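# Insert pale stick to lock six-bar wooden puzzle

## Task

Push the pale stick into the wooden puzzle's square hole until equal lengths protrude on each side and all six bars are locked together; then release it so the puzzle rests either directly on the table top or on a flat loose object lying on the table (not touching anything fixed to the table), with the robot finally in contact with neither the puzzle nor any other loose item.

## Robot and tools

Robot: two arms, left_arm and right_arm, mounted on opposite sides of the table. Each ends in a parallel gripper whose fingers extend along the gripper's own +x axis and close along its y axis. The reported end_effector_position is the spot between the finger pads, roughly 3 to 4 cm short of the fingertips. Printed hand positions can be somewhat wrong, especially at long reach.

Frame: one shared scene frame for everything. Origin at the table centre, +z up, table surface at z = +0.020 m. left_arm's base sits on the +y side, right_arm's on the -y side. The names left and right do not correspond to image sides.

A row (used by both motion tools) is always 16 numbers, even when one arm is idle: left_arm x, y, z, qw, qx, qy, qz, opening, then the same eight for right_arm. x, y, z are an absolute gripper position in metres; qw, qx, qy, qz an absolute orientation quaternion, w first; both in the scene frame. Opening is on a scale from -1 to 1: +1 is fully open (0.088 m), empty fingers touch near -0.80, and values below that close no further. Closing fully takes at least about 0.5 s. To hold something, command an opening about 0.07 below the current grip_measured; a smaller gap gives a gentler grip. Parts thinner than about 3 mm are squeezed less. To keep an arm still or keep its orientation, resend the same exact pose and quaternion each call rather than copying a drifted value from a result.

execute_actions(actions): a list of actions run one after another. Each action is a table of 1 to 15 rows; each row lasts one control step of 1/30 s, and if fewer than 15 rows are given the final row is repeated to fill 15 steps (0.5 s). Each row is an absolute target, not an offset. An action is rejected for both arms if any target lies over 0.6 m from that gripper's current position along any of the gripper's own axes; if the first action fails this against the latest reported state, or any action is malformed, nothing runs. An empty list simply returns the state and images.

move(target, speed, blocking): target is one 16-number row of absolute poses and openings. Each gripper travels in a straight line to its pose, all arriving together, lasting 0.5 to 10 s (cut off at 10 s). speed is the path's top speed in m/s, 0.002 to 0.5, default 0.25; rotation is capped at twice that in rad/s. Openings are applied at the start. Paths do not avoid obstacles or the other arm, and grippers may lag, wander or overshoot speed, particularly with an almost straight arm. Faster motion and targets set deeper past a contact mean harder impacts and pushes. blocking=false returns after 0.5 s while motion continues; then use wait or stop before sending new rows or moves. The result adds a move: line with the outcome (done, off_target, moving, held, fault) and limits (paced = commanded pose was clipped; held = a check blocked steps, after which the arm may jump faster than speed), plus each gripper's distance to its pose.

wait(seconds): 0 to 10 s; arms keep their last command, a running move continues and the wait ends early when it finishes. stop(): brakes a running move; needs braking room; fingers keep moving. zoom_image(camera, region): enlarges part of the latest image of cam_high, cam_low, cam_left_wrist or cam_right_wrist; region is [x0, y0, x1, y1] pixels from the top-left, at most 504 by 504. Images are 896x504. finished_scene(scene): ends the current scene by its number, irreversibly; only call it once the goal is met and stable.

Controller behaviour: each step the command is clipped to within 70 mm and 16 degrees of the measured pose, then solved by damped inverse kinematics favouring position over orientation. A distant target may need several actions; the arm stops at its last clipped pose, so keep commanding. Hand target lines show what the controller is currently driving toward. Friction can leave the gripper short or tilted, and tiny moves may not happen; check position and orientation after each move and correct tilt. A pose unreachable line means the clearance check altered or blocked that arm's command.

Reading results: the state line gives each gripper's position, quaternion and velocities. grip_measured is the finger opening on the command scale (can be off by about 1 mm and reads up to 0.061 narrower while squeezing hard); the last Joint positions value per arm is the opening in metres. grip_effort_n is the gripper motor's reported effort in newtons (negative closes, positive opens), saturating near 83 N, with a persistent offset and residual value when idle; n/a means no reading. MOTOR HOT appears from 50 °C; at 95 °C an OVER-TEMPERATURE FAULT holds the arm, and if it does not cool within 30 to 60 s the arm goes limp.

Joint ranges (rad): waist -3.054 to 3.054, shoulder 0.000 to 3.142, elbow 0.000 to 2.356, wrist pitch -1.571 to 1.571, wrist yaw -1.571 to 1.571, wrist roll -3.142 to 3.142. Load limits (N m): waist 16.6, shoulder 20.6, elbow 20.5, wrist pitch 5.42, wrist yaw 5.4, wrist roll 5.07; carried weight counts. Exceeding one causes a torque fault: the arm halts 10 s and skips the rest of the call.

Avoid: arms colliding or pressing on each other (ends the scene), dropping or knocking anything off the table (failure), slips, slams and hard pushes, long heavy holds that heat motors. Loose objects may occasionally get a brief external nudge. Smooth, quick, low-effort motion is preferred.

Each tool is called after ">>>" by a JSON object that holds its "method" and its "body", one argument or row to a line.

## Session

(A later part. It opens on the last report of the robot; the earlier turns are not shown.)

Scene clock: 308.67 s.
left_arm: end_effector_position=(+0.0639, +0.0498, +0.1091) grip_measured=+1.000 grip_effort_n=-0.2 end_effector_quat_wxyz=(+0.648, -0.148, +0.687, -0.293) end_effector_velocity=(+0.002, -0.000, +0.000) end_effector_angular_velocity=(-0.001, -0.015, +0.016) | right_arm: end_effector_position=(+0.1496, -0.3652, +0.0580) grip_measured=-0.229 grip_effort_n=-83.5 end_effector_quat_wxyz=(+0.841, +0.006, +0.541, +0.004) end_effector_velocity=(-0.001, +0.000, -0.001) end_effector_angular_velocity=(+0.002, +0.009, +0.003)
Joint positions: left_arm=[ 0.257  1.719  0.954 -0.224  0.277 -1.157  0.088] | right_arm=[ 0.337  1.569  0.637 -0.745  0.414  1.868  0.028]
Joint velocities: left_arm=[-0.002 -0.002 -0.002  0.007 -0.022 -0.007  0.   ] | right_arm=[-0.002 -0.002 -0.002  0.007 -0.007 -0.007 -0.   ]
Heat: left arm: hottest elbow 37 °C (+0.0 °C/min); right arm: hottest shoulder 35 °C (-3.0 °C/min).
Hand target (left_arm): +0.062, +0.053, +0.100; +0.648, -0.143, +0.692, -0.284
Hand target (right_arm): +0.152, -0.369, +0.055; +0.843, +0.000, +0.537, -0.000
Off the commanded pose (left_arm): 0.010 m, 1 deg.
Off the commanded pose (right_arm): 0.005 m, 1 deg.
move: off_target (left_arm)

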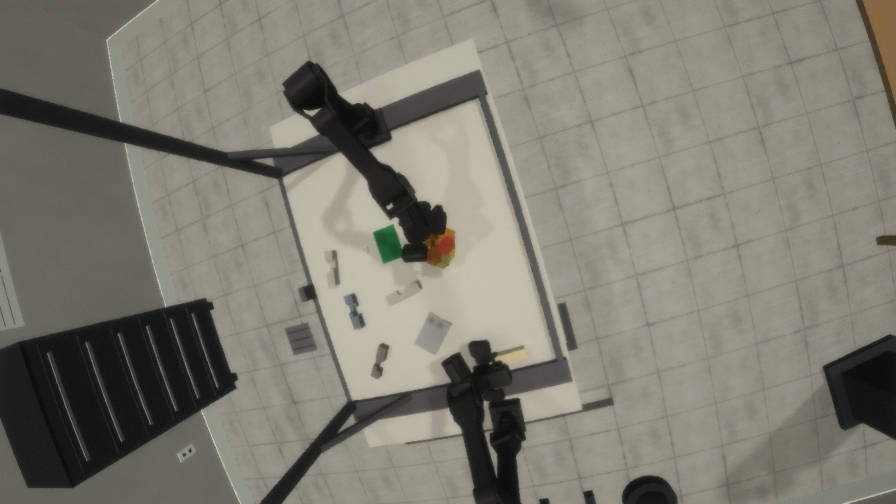

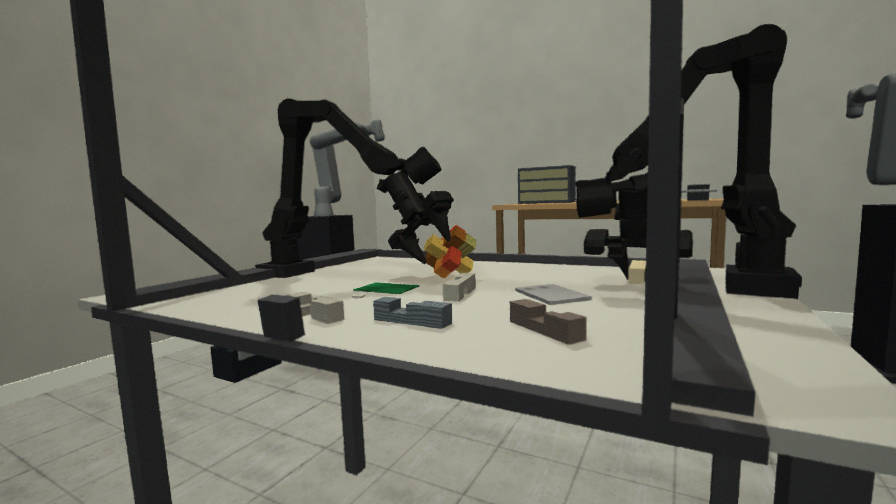

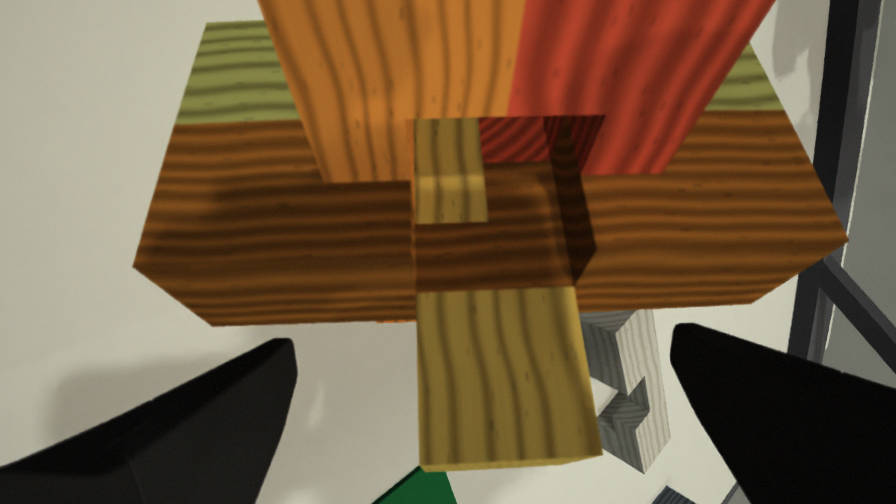

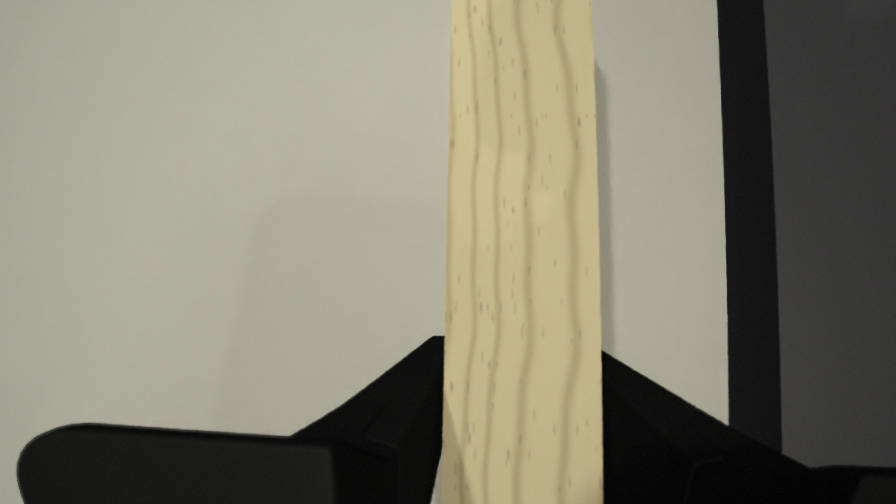

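>>> {"method": "move", "body": {
  "target": [0.0624, 0.0525, 0.1, 0.6478, -0.1426, 0.6926, -0.2835, -0.29, 0.155, -0.36, 0.105, 0.8434, 0.0, 0.5373, 0.0, -0.3],
  "speed": 0.1
}}

>>> {"method": "move", "body": {
  "target": [0.0624, 0.0525, 0.1, 0.6478, -0.1426, 0.6926, -0.2835, -0.29, 0.215, -0.114, 0.09, 0.7113, -0.2887, 0.4532, 0.4532, -0.3],
  "speed": 0.2
}}

Scene clock: 331.40 s.
left_arm: end_effector_position=(+0.0639, +0.0498, +0.1091) grip_measured=-0.236 grip_effort_n=-83.5 end_effector_quat_wxyz=(+0.648, -0.149, +0.687, -0.293) end_effector_velocity=(-0.002, +0.006, -0.006) end_effector_angular_velocity=(+0.035, +0.016, +0.019) | right_arm: end_effector_position=(+0.1541, -0.3633, +0.1010) grip_measured=-0.229 grip_effort_n=-83.5 end_effector_quat_wxyz=(+0.842, -0.006, +0.539, -0.004) end_effector_velocity=(+0.002, -0.001, +0.001) end_effector_angular_velocity=(-0.008, -0.009, +0.005)
Joint positions: left_arm=[ 0.257  1.719  0.954 -0.224  0.277 -1.158  0.027] | right_arm=[ 0.312  1.482  0.758 -0.973  0.415  1.841  0.028]
Joint velocities: left_arm=[-0.002  0.002 -0.007 -0.022 -0.007 -0.022  0.   ] | right_arm=[-0.002  0.002  0.002 -0.007  0.007 -0.007 -0.   ]
Heat: left arm: hottest elbow 36 °C (-2.0 °C/min); right arm: hottest shoulder 34 °C (-4.1 °C/min).
Hand target (left_arm): +0.062, +0.053, +0.100; +0.648, -0.142, +0.693, -0.283
Hand target (right_arm): +0.155, -0.360, +0.105; +0.843, +0.000, +0.537, +0.000
Off the commanded pose (left_arm): 0.010 m, 1 deg.
Off the commanded pose (right_arm): 0.005 m, 1 deg.
move: off_target (left_arm)

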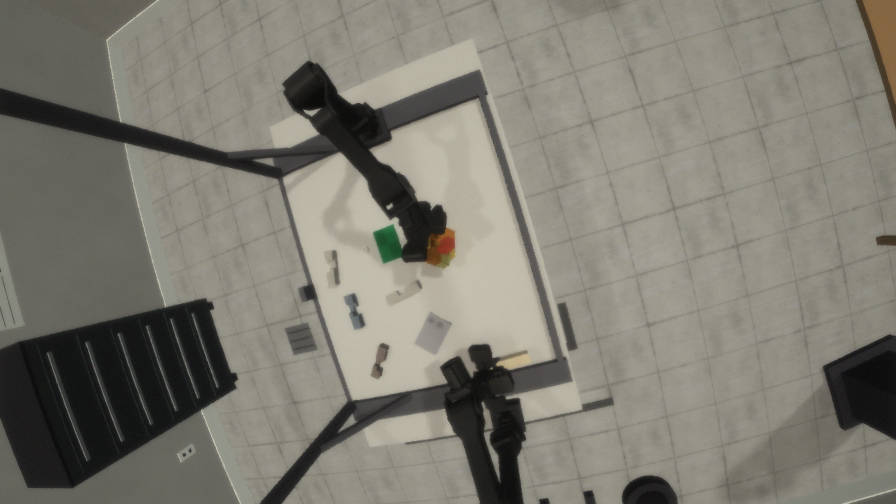

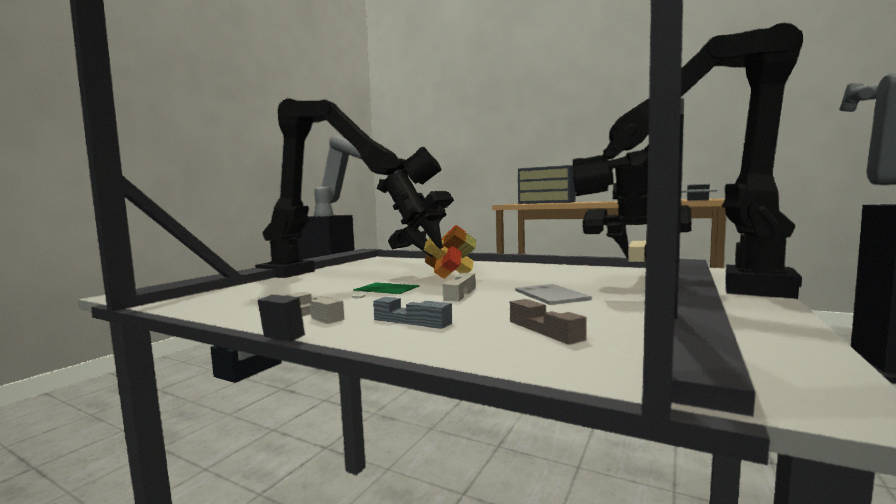

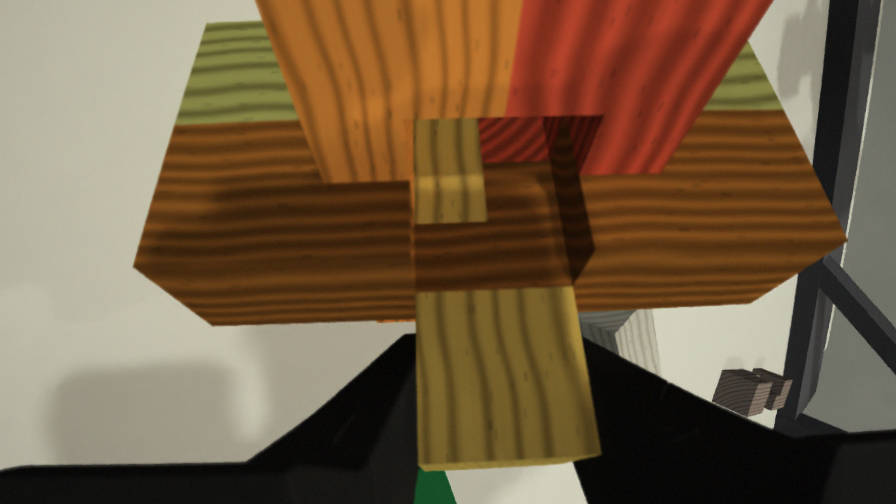

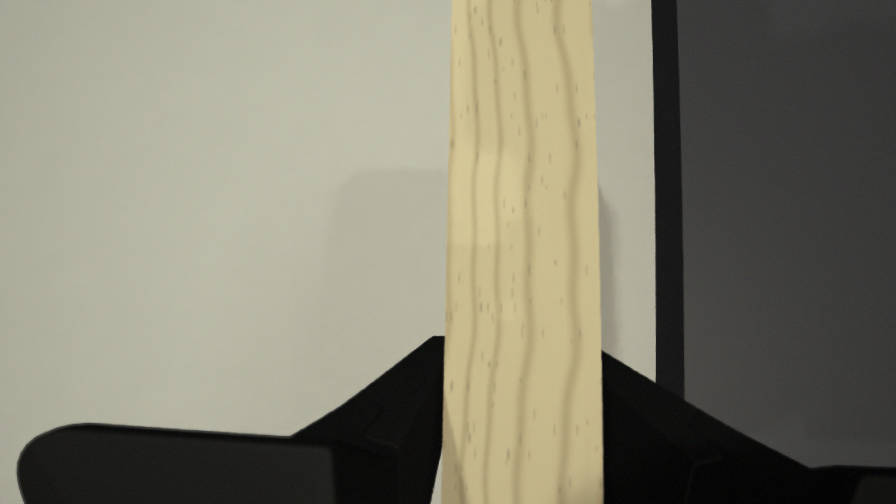

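Scene clock: 334.63 s.
left_arm: end_effector_position=(+0.0639, +0.0498, +0.1091) grip_measured=-0.236 grip_effort_n=-83.5 end_effector_quat_wxyz=(+0.648, -0.149, +0.687, -0.293) end_effector_velocity=(-0.002, +0.001, +0.001) end_effector_angular_velocity=(+0.002, +0.011, -0.001) | right_arm: end_effector_position=(+0.2134, -0.1165, +0.0906) grip_measured=-0.229 grip_effort_n=-83.5 end_effector_quat_wxyz=(+0.711, -0.288, +0.453, +0.453) end_effector_velocity=(+0.000, +0.001, +0.003) end_effector_angular_velocity=(-0.001, -0.002, +0.020)
Joint positions: left_arm=[ 0.257  1.719  0.954 -0.224  0.277 -1.158  0.027] | right_arm=[-0.046  2.036  1.361 -0.479  0.135  0.297  0.028]
Joint velocities: left_arm=[-0.002 -0.007 -0.002 -0.007  0.007 -0.007 -0.   ] | right_arm=[-0.002 -0.002  0.007 -0.007 -0.007 -0.022 -0.   ]
Heat: left arm: hottest elbow 36 °C (-3.0 °C/min); right arm: hottest shoulder 35 °C (-3.0 °C/min).
Hand target (left_arm): +0.062, +0.053, +0.100; +0.648, -0.143, +0.693, -0.284
Hand target (right_arm): +0.214, -0.114, +0.089; +0.710, -0.288, +0.455, +0.455
Off the commanded pose (left_arm): 0.010 m, 1 deg.
Off the commanded pose (right_arm): 0.003 m, 0 deg.
move: off_target (left_arm)

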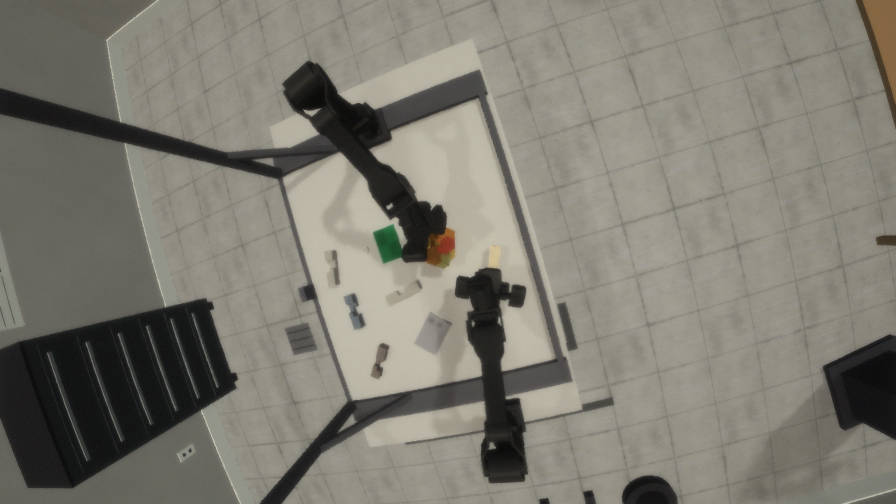

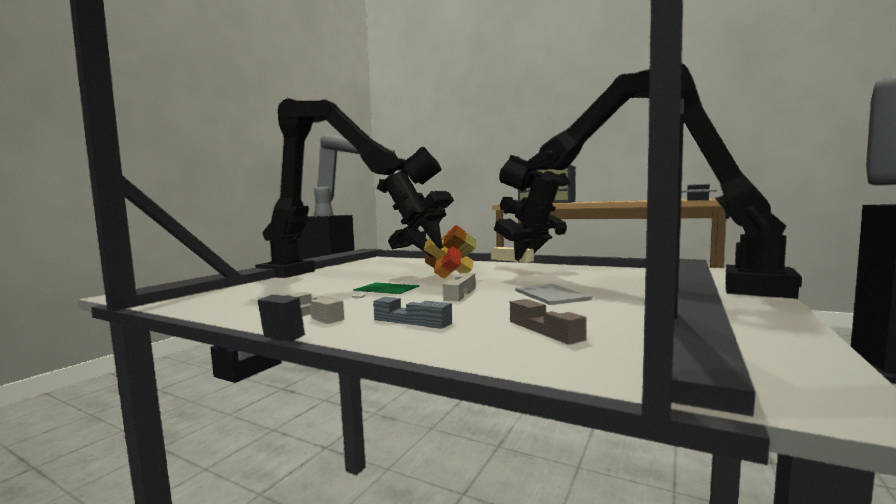

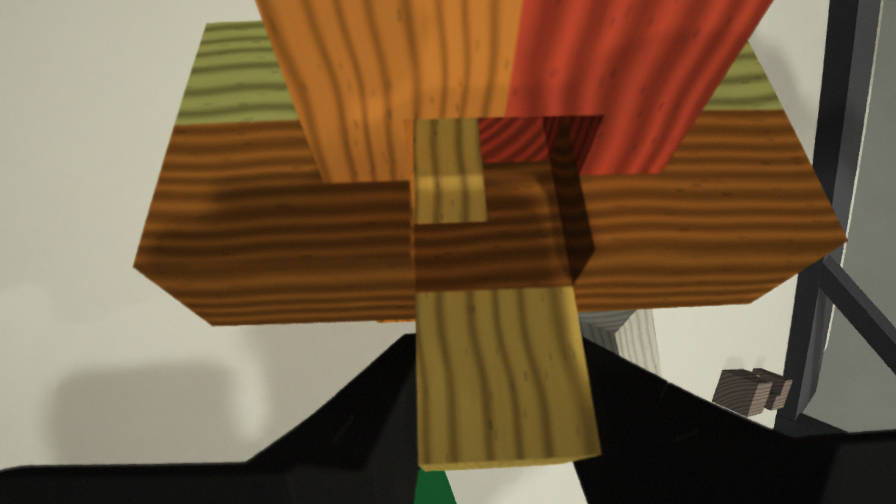

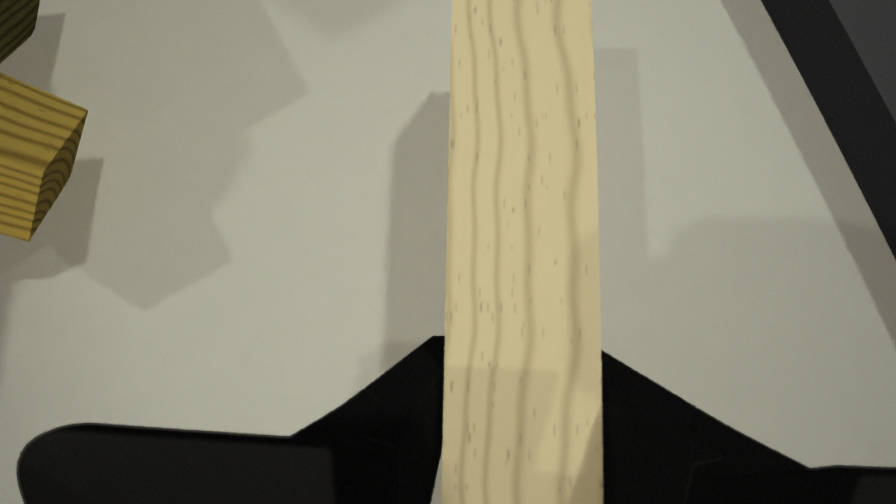

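>>> {"method": "move", "body": {
  "target": [0.0624, 0.0525, 0.1, 0.6478, -0.1426, 0.6926, -0.2835, -0.29, 0.215, -0.114, 0.062, 0.7113, -0.2887, 0.4532, 0.4532, -0.3],
  "speed": 0.04
}}

Scene clock: 339.27 s.
left_arm: end_effector_position=(+0.0639, +0.0498, +0.1091) grip_measured=-0.236 grip_effort_n=-83.5 end_effector_quat_wxyz=(+0.648, -0.149, +0.687, -0.293) end_effector_velocity=(-0.000, +0.002, -0.001) end_effector_angular_velocity=(+0.008, -0.008, -0.004) | right_arm: end_effector_position=(+0.2140, -0.1101, +0.0701) grip_measured=-0.229 grip_effort_n=-83.5 end_effector_quat_wxyz=(+0.714, -0.283, +0.448, +0.457) end_effector_velocity=(+0.000, +0.003, +0.004) end_effector_angular_velocity=(+0.015, +0.009, +0.022)
Joint positions: left_arm=[ 0.257  1.719  0.954 -0.224  0.277 -1.158  0.027] | right_arm=[-0.046  2.083  1.336 -0.388  0.134  0.296  0.028]
Joint velocities: left_arm=[-0.002 -0.002 -0.002 -0.007 -0.007  0.007 -0.   ] | right_arm=[-0.007 -0.007  0.002  0.007 -0.022 -0.022 -0.   ]
Heat: left arm: hottest elbow 35 °C (-4.0 °C/min); right arm: hottest shoulder 35 °C (-3.0 °C/min).
Hand target (left_arm): +0.062, +0.053, +0.100; +0.648, -0.143, +0.693, -0.284
Hand target (right_arm): +0.215, -0.114, +0.062; +0.711, -0.289, +0.453, +0.453
Off the commanded pose (left_arm): 0.010 m, 1 deg.
Off the commanded pose (right_arm): 0.009 m, 1 deg.
move: off_target (left_arm, right_arm)

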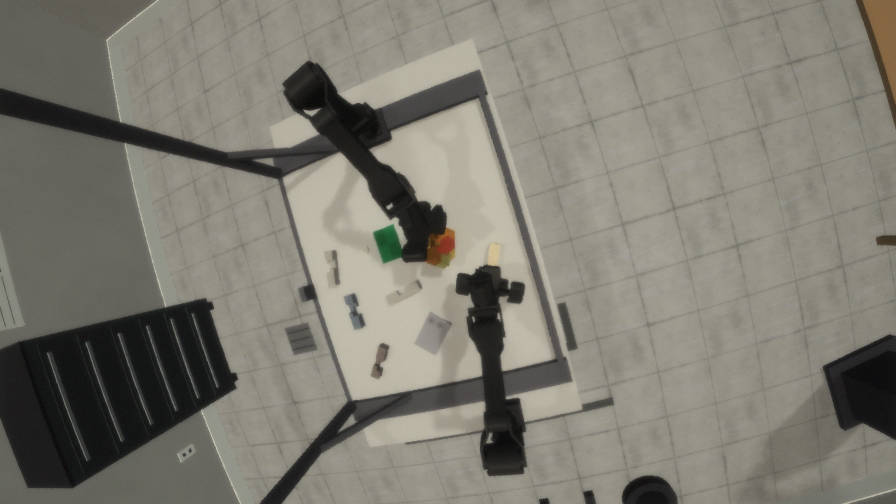

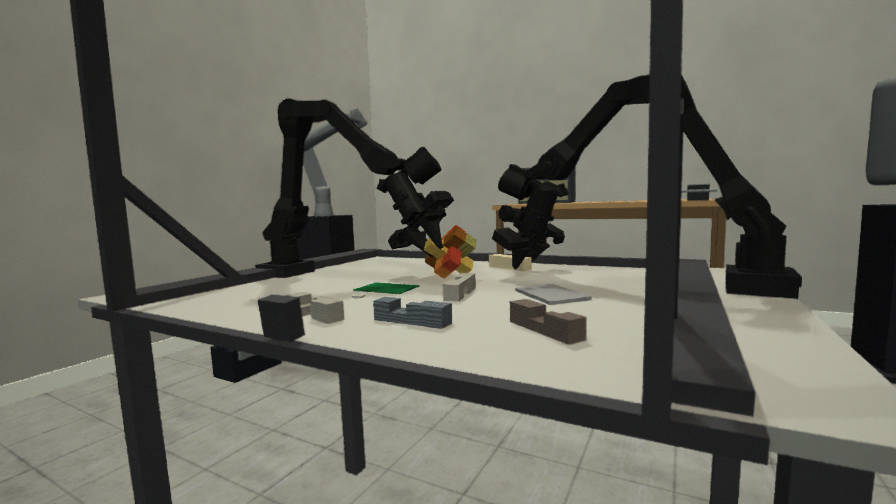

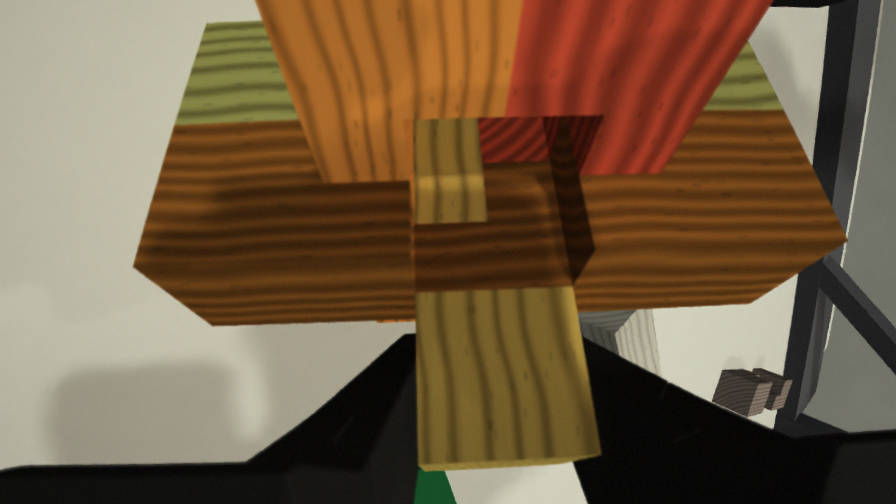

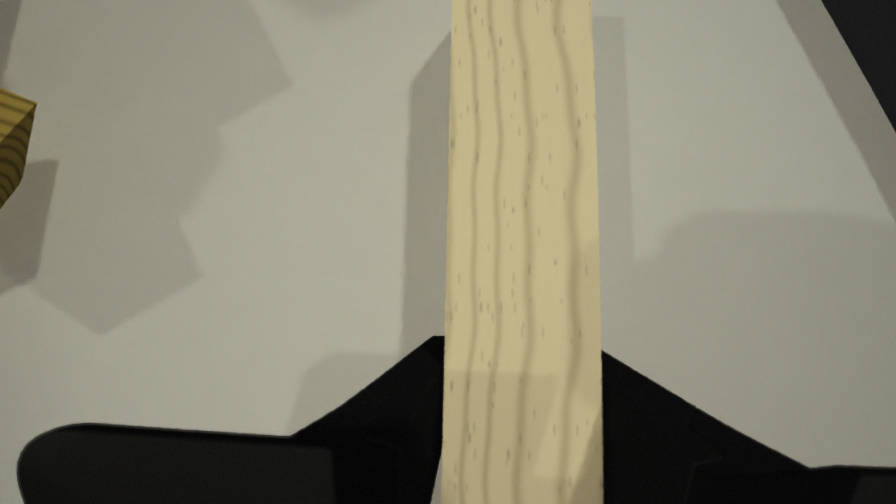

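>>> {"method": "zoom_image", "body": {
  "camera": "cam_low",
  "region": [470, 225, 560, 285]
}}

Region (470, 225, 560, 285) of cam_low's 896x504 image, scaled by 5.600, with more detail than that image has.

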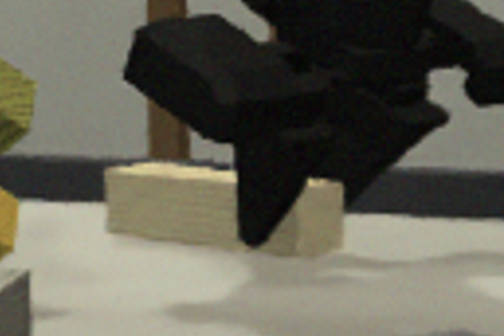

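>>> {"method": "move", "body": {
  "target": [0.0624, 0.0525, 0.1, 0.6478, -0.1426, 0.6926, -0.2835, -0.29, 0.215, -0.114, 0.056, 0.7113, -0.2887, 0.4532, 0.4532, -0.3],
  "speed": 0.03
}}

Scene clock: 344.77 s.
left_arm: end_effector_position=(+0.0639, +0.0498, +0.1091) grip_measured=-0.236 grip_effort_n=-83.5 end_effector_quat_wxyz=(+0.648, -0.149, +0.687, -0.293) end_effector_velocity=(-0.003, +0.004, -0.003) end_effector_angular_velocity=(+0.024, +0.004, +0.003) | right_arm: end_effector_position=(+0.2144, -0.1085, +0.0673) grip_measured=-0.229 grip_effort_n=-83.5 end_effector_quat_wxyz=(+0.716, -0.280, +0.446, +0.459) end_effector_velocity=(-0.000, -0.002, -0.000) end_effector_angular_velocity=(-0.005, +0.010, -0.006)
Joint positions: left_arm=[ 0.257  1.719  0.954 -0.224  0.277 -1.158  0.027] | right_arm=[-0.046  2.09   1.33  -0.367  0.134  0.296  0.028]
Joint velocities: left_arm=[-0.007 -0.002 -0.002 -0.022 -0.007 -0.007  0.   ] | right_arm=[-0.002 -0.002 -0.002 -0.007 -0.007  0.007 -0.   ]
Heat: left arm: hottest elbow 35 °C (-4.0 °C/min); right arm: hottest shoulder 36 °C (-1.0 °C/min).
Hand target (left_arm): +0.062, +0.053, +0.100; +0.648, -0.143, +0.693, -0.284
Hand target (right_arm): +0.215, -0.114, +0.056; +0.711, -0.289, +0.453, +0.453
Off the commanded pose (left_arm): 0.010 m, 1 deg.
Off the commanded pose (right_arm): 0.013 m, 2 deg.
move: off_target (left_arm, right_arm)

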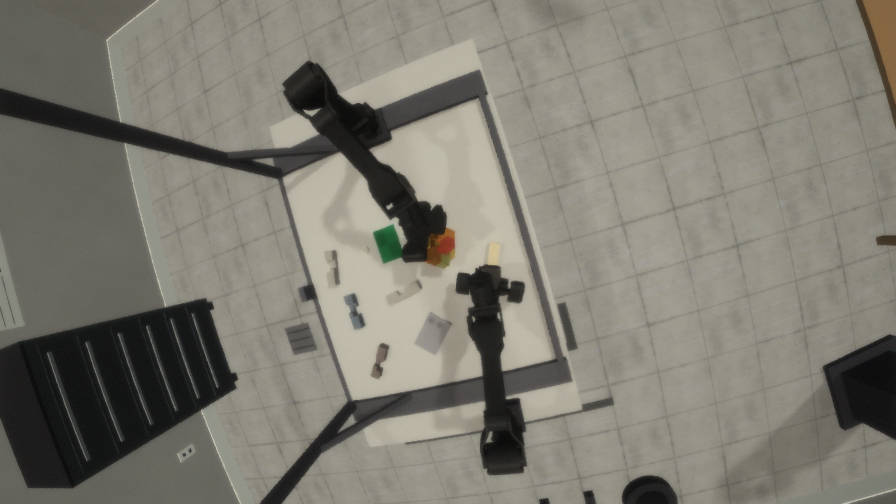

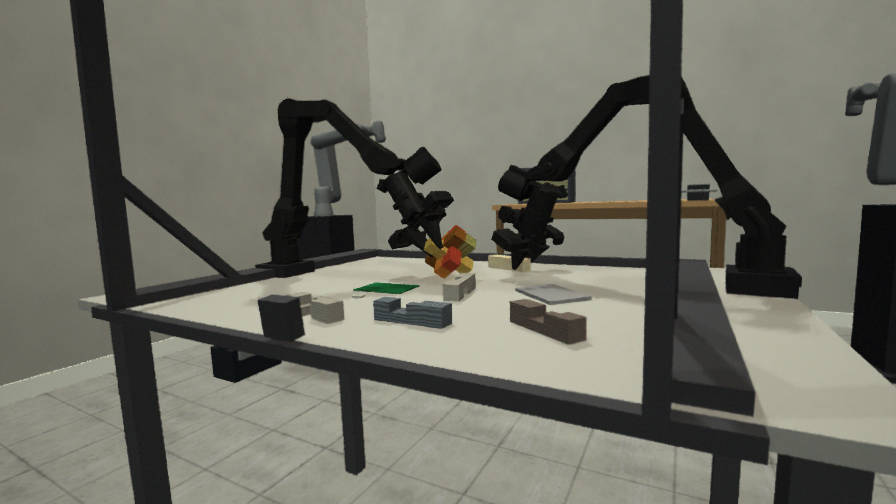

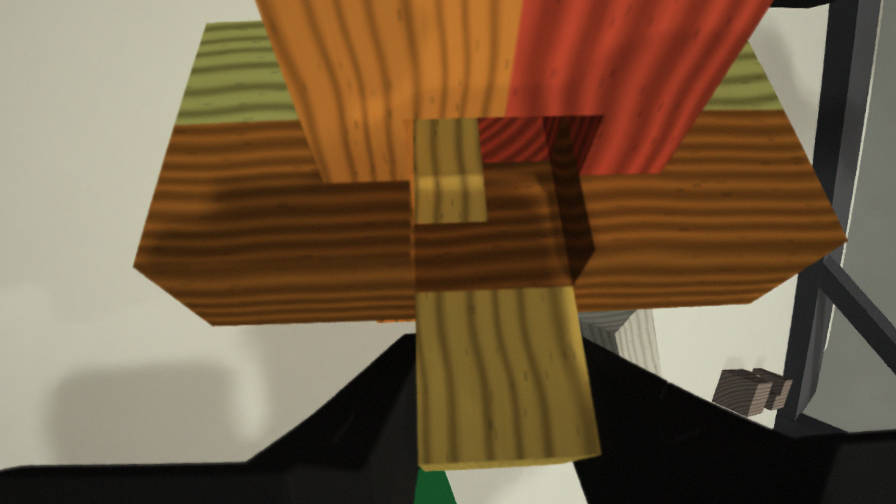

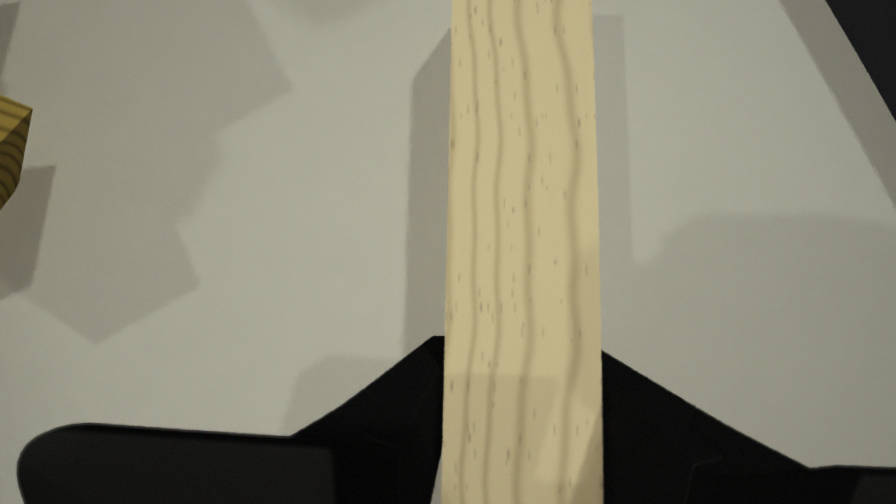

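>>> {"method": "execute_actions", "body": {
  "actions": [
    [[0.0624,0.0525,0.1,0.6478,-0.1426,0.6926,-0.2835,-0.29,0.2144,-0.1100,0.062,0.7113,-0.2887,0.4532,0.4532,0.4]],
    [[0.0624,0.0525,0.1,0.6478,-0.1426,0.6926,-0.2835,-0.29,0.2140,-0.1110,0.066,0.7113,-0.2887,0.4532,0.4532,0.4],[0.0624,0.0525,0.1,0.6478,-0.1426,0.6926,-0.2835,-0.29,0.2135,-0.1120,0.070,0.7113,-0.2887,0.4532,0.4532,0.4],[0.0624,0.0525,0.1,0.6478,-0.1426,0.6926,-0.2835,-0.29,0.2130,-0.1130,0.074,0.7113,-0.2887,0.4532,0.4532,0.4],[0.0624,0.0525,0.1,0.6478,-0.1426,0.6926,-0.2835,-0.29,0.2125,-0.1140,0.078,0.7113,-0.2887,0.4532,0.4532,0.4],[0.0624,0.0525,0.1,0.6478,-0.1426,0.6926,-0.2835,-0.29,0.2120,-0.1150,0.082,0.7113,-0.2887,0.4532,0.4532,0.4],[0.0624,0.0525,0.1,0.6478,-0.1426,0.6926,-0.2835,-0.29,0.2115,-0.1160,0.086,0.7113,-0.2887,0.4532,0.4532,0.4],[0.0624,0.0525,0.1,0.6478,-0.1426,0.6926,-0.2835,-0.29,0.2110,-0.1170,0.090,0.7113,-0.2887,0.4532,0.4532,0.4],[0.0624,0.0525,0.1,0.6478,-0.1426,0.6926,-0.2835,-0.29,0.2105,-0.1180,0.094,0.7113,-0.2887,0.4532,0.4532,0.4],[0.0624,0.0525,0.1,0.6478,-0.1426,0.6926,-0.2835,-0.29,0.2100,-0.1190,0.098,0.7113,-0.2887,0.4532,0.4532,0.4],[0.0624,0.0525,0.1,0.6478,-0.1426,0.6926,-0.2835,-0.29,0.2095,-0.1200,0.102,0.7113,-0.2887,0.4532,0.4532,0.4],[0.0624,0.0525,0.1,0.6478,-0.1426,0.6926,-0.2835,-0.29,0.2090,-0.1210,0.106,0.7113,-0.2887,0.4532,0.4532,0.4],[0.0624,0.0525,0.1,0.6478,-0.1426,0.6926,-0.2835,-0.29,0.2085,-0.1220,0.110,0.7113,-0.2887,0.4532,0.4532,0.4],[0.0624,0.0525,0.1,0.6478,-0.1426,0.6926,-0.2835,-0.29,0.2080,-0.1230,0.114,0.7113,-0.2887,0.4532,0.4532,0.4],[0.0624,0.0525,0.1,0.6478,-0.1426,0.6926,-0.2835,-0.29,0.2075,-0.1240,0.118,0.7113,-0.2887,0.4532,0.4532,0.4],[0.0624,0.0525,0.1,0.6478,-0.1426,0.6926,-0.2835,-0.29,0.2070,-0.1250,0.122,0.7113,-0.2887,0.4532,0.4532,0.4]]
  ]
}}

>>> {"method": "move", "body": {
  "target": [0.0624, 0.0525, 0.1, 0.6478, -0.1426, 0.6926, -0.2835, -0.29, 0.071, -0.103, 0.18, 0.7572, 0.1073, 0.447, 0.464, 0.78],
  "speed": 0.2
}}

Scene clock: 358.23 s.
left_arm: end_effector_position=(+0.0639, +0.0498, +0.1091) grip_measured=-0.236 grip_effort_n=-83.5 end_effector_quat_wxyz=(+0.648, -0.149, +0.687, -0.293) end_effector_velocity=(-0.000, +0.002, -0.001) end_effector_angular_velocity=(+0.011, +0.009, +0.019) | right_arm: end_effector_position=(+0.2084, -0.1254, +0.1045) grip_measured=+0.398 grip_effort_n=16.5 end_effector_quat_wxyz=(+0.707, -0.293, +0.458, +0.451) end_effector_velocity=(-0.015, -0.022, +0.134) end_effector_angular_velocity=(+0.038, +0.006, +0.023)
Joint positions: left_arm=[ 0.257  1.719  0.954 -0.224  0.277 -1.158  0.027] | right_arm=[-0.037  1.992  1.362 -0.542  0.134  0.304  0.058]
Joint velocities: left_arm=[-0.002 -0.002 -0.002 -0.007 -0.007 -0.022 -0.   ] | right_arm=[ 0.027 -0.3    0.125 -0.388 -0.007  0.007 -0.   ]
Heat: left arm: hottest elbow 35 °C (-3.0 °C/min); right arm: hottest shoulder 37 °C (+1.0 °C/min).
Hand target (left_arm): +0.062, +0.053, +0.100; +0.648, -0.143, +0.693, -0.284
Hand target (right_arm): +0.207, -0.125, +0.122; +0.711, -0.288, +0.453, +0.454
Off the commanded pose (left_arm): 0.010 m, 1 deg.
Off the commanded pose (right_arm): 0.018 m, 1 deg.

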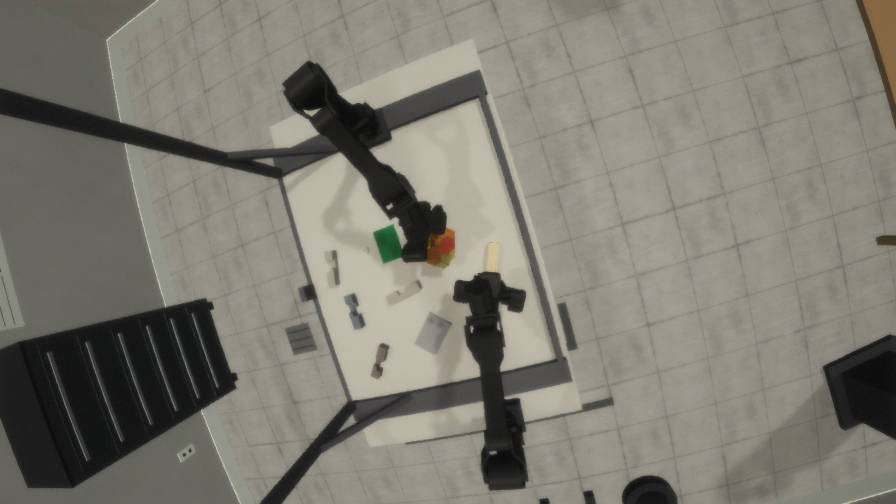

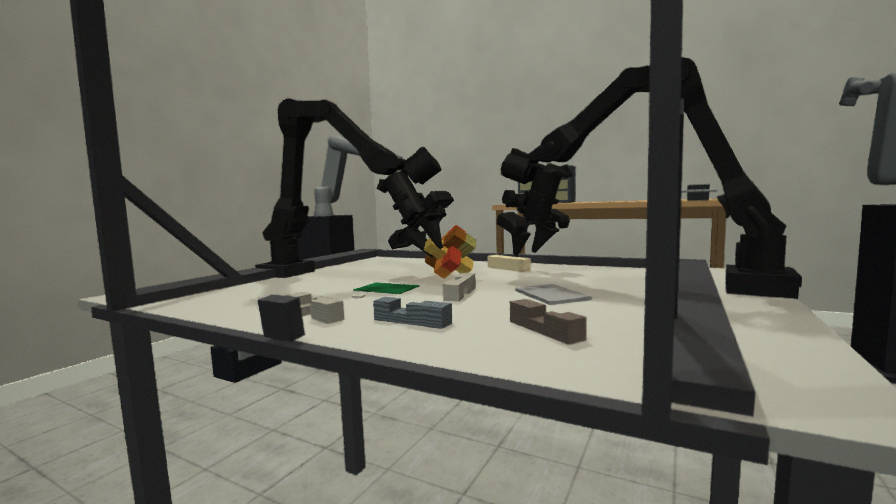

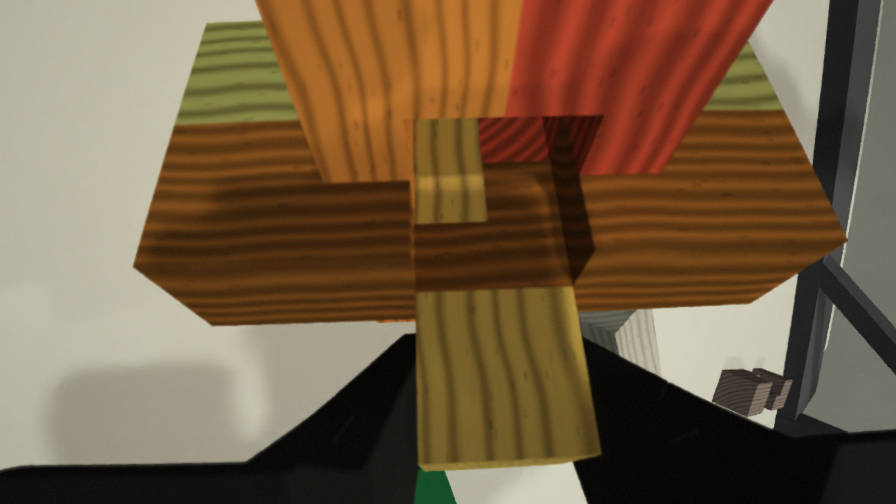

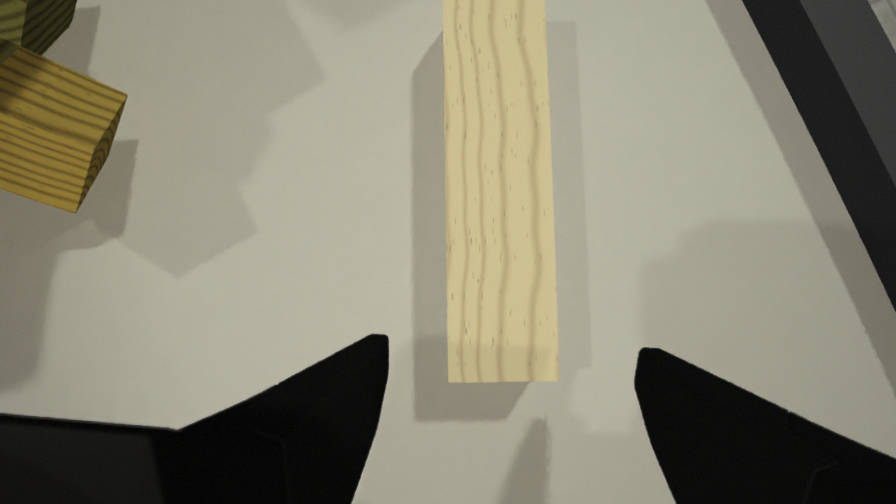

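Scene clock: 360.67 s.
left_arm: end_effector_position=(+0.0639, +0.0498, +0.1091) grip_measured=-0.236 grip_effort_n=-83.5 end_effector_quat_wxyz=(+0.648, -0.149, +0.687, -0.293) end_effector_velocity=(-0.000, +0.002, -0.001) end_effector_angular_velocity=(+0.011, +0.009, +0.019) | right_arm: end_effector_position=(+0.0701, -0.1000, +0.1802) grip_measured=+0.778 grip_effort_n=16.5 end_effector_quat_wxyz=(+0.755, +0.105, +0.448, +0.467) end_effector_velocity=(+0.002, +0.000, +0.002) end_effector_angular_velocity=(+0.009, +0.003, -0.012)
Joint positions: left_arm=[ 0.257  1.719  0.954 -0.224  0.277 -1.158  0.027] | right_arm=[0.339 1.793 1.113 0.008 0.38  1.074 0.077]
Joint velocities: left_arm=[-0.002 -0.002 -0.002 -0.007 -0.007 -0.022 -0.   ] | right_arm=[-0.002 -0.002 -0.002  0.007  0.007  0.007  0.   ]
Heat: left arm: hottest elbow 35 °C (-2.0 °C/min); right arm: hottest shoulder 38 °C (+2.0 °C/min).
Hand target (left_arm): +0.062, +0.053, +0.100; +0.648, -0.143, +0.693, -0.284
Hand target (right_arm): +0.071, -0.103, +0.179; +0.757, +0.106, +0.447, +0.465
Off the commanded pose (left_arm): 0.010 m, 1 deg.
Off the commanded pose (right_arm): 0.003 m, 1 deg.
move: off_target (left_arm)

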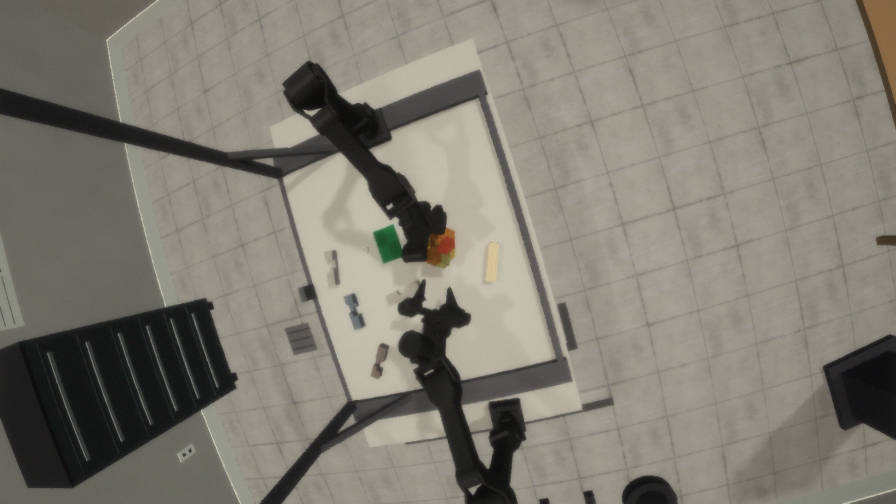

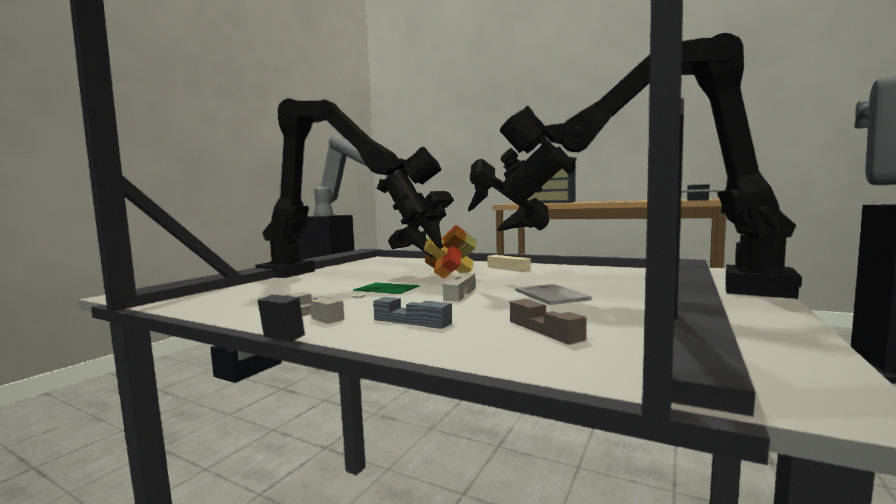

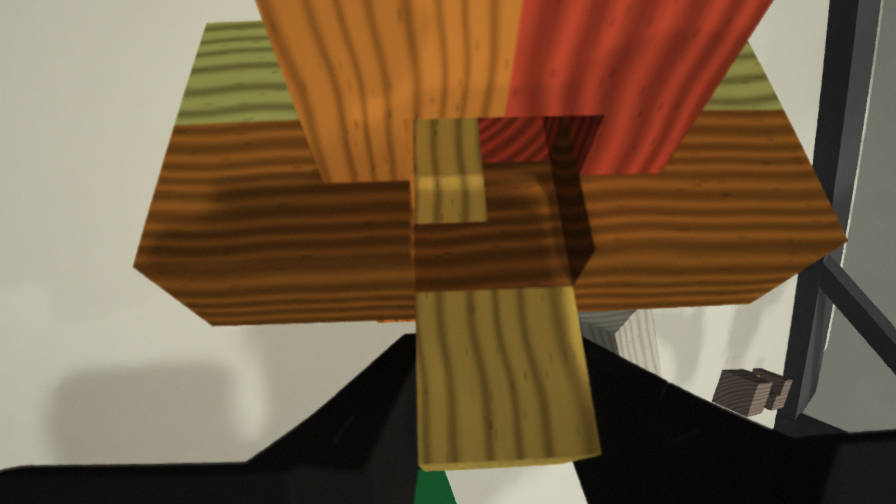

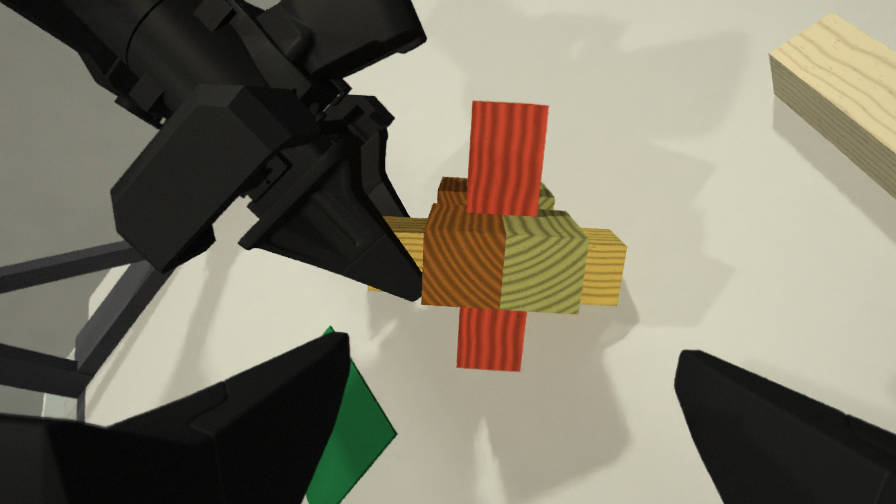

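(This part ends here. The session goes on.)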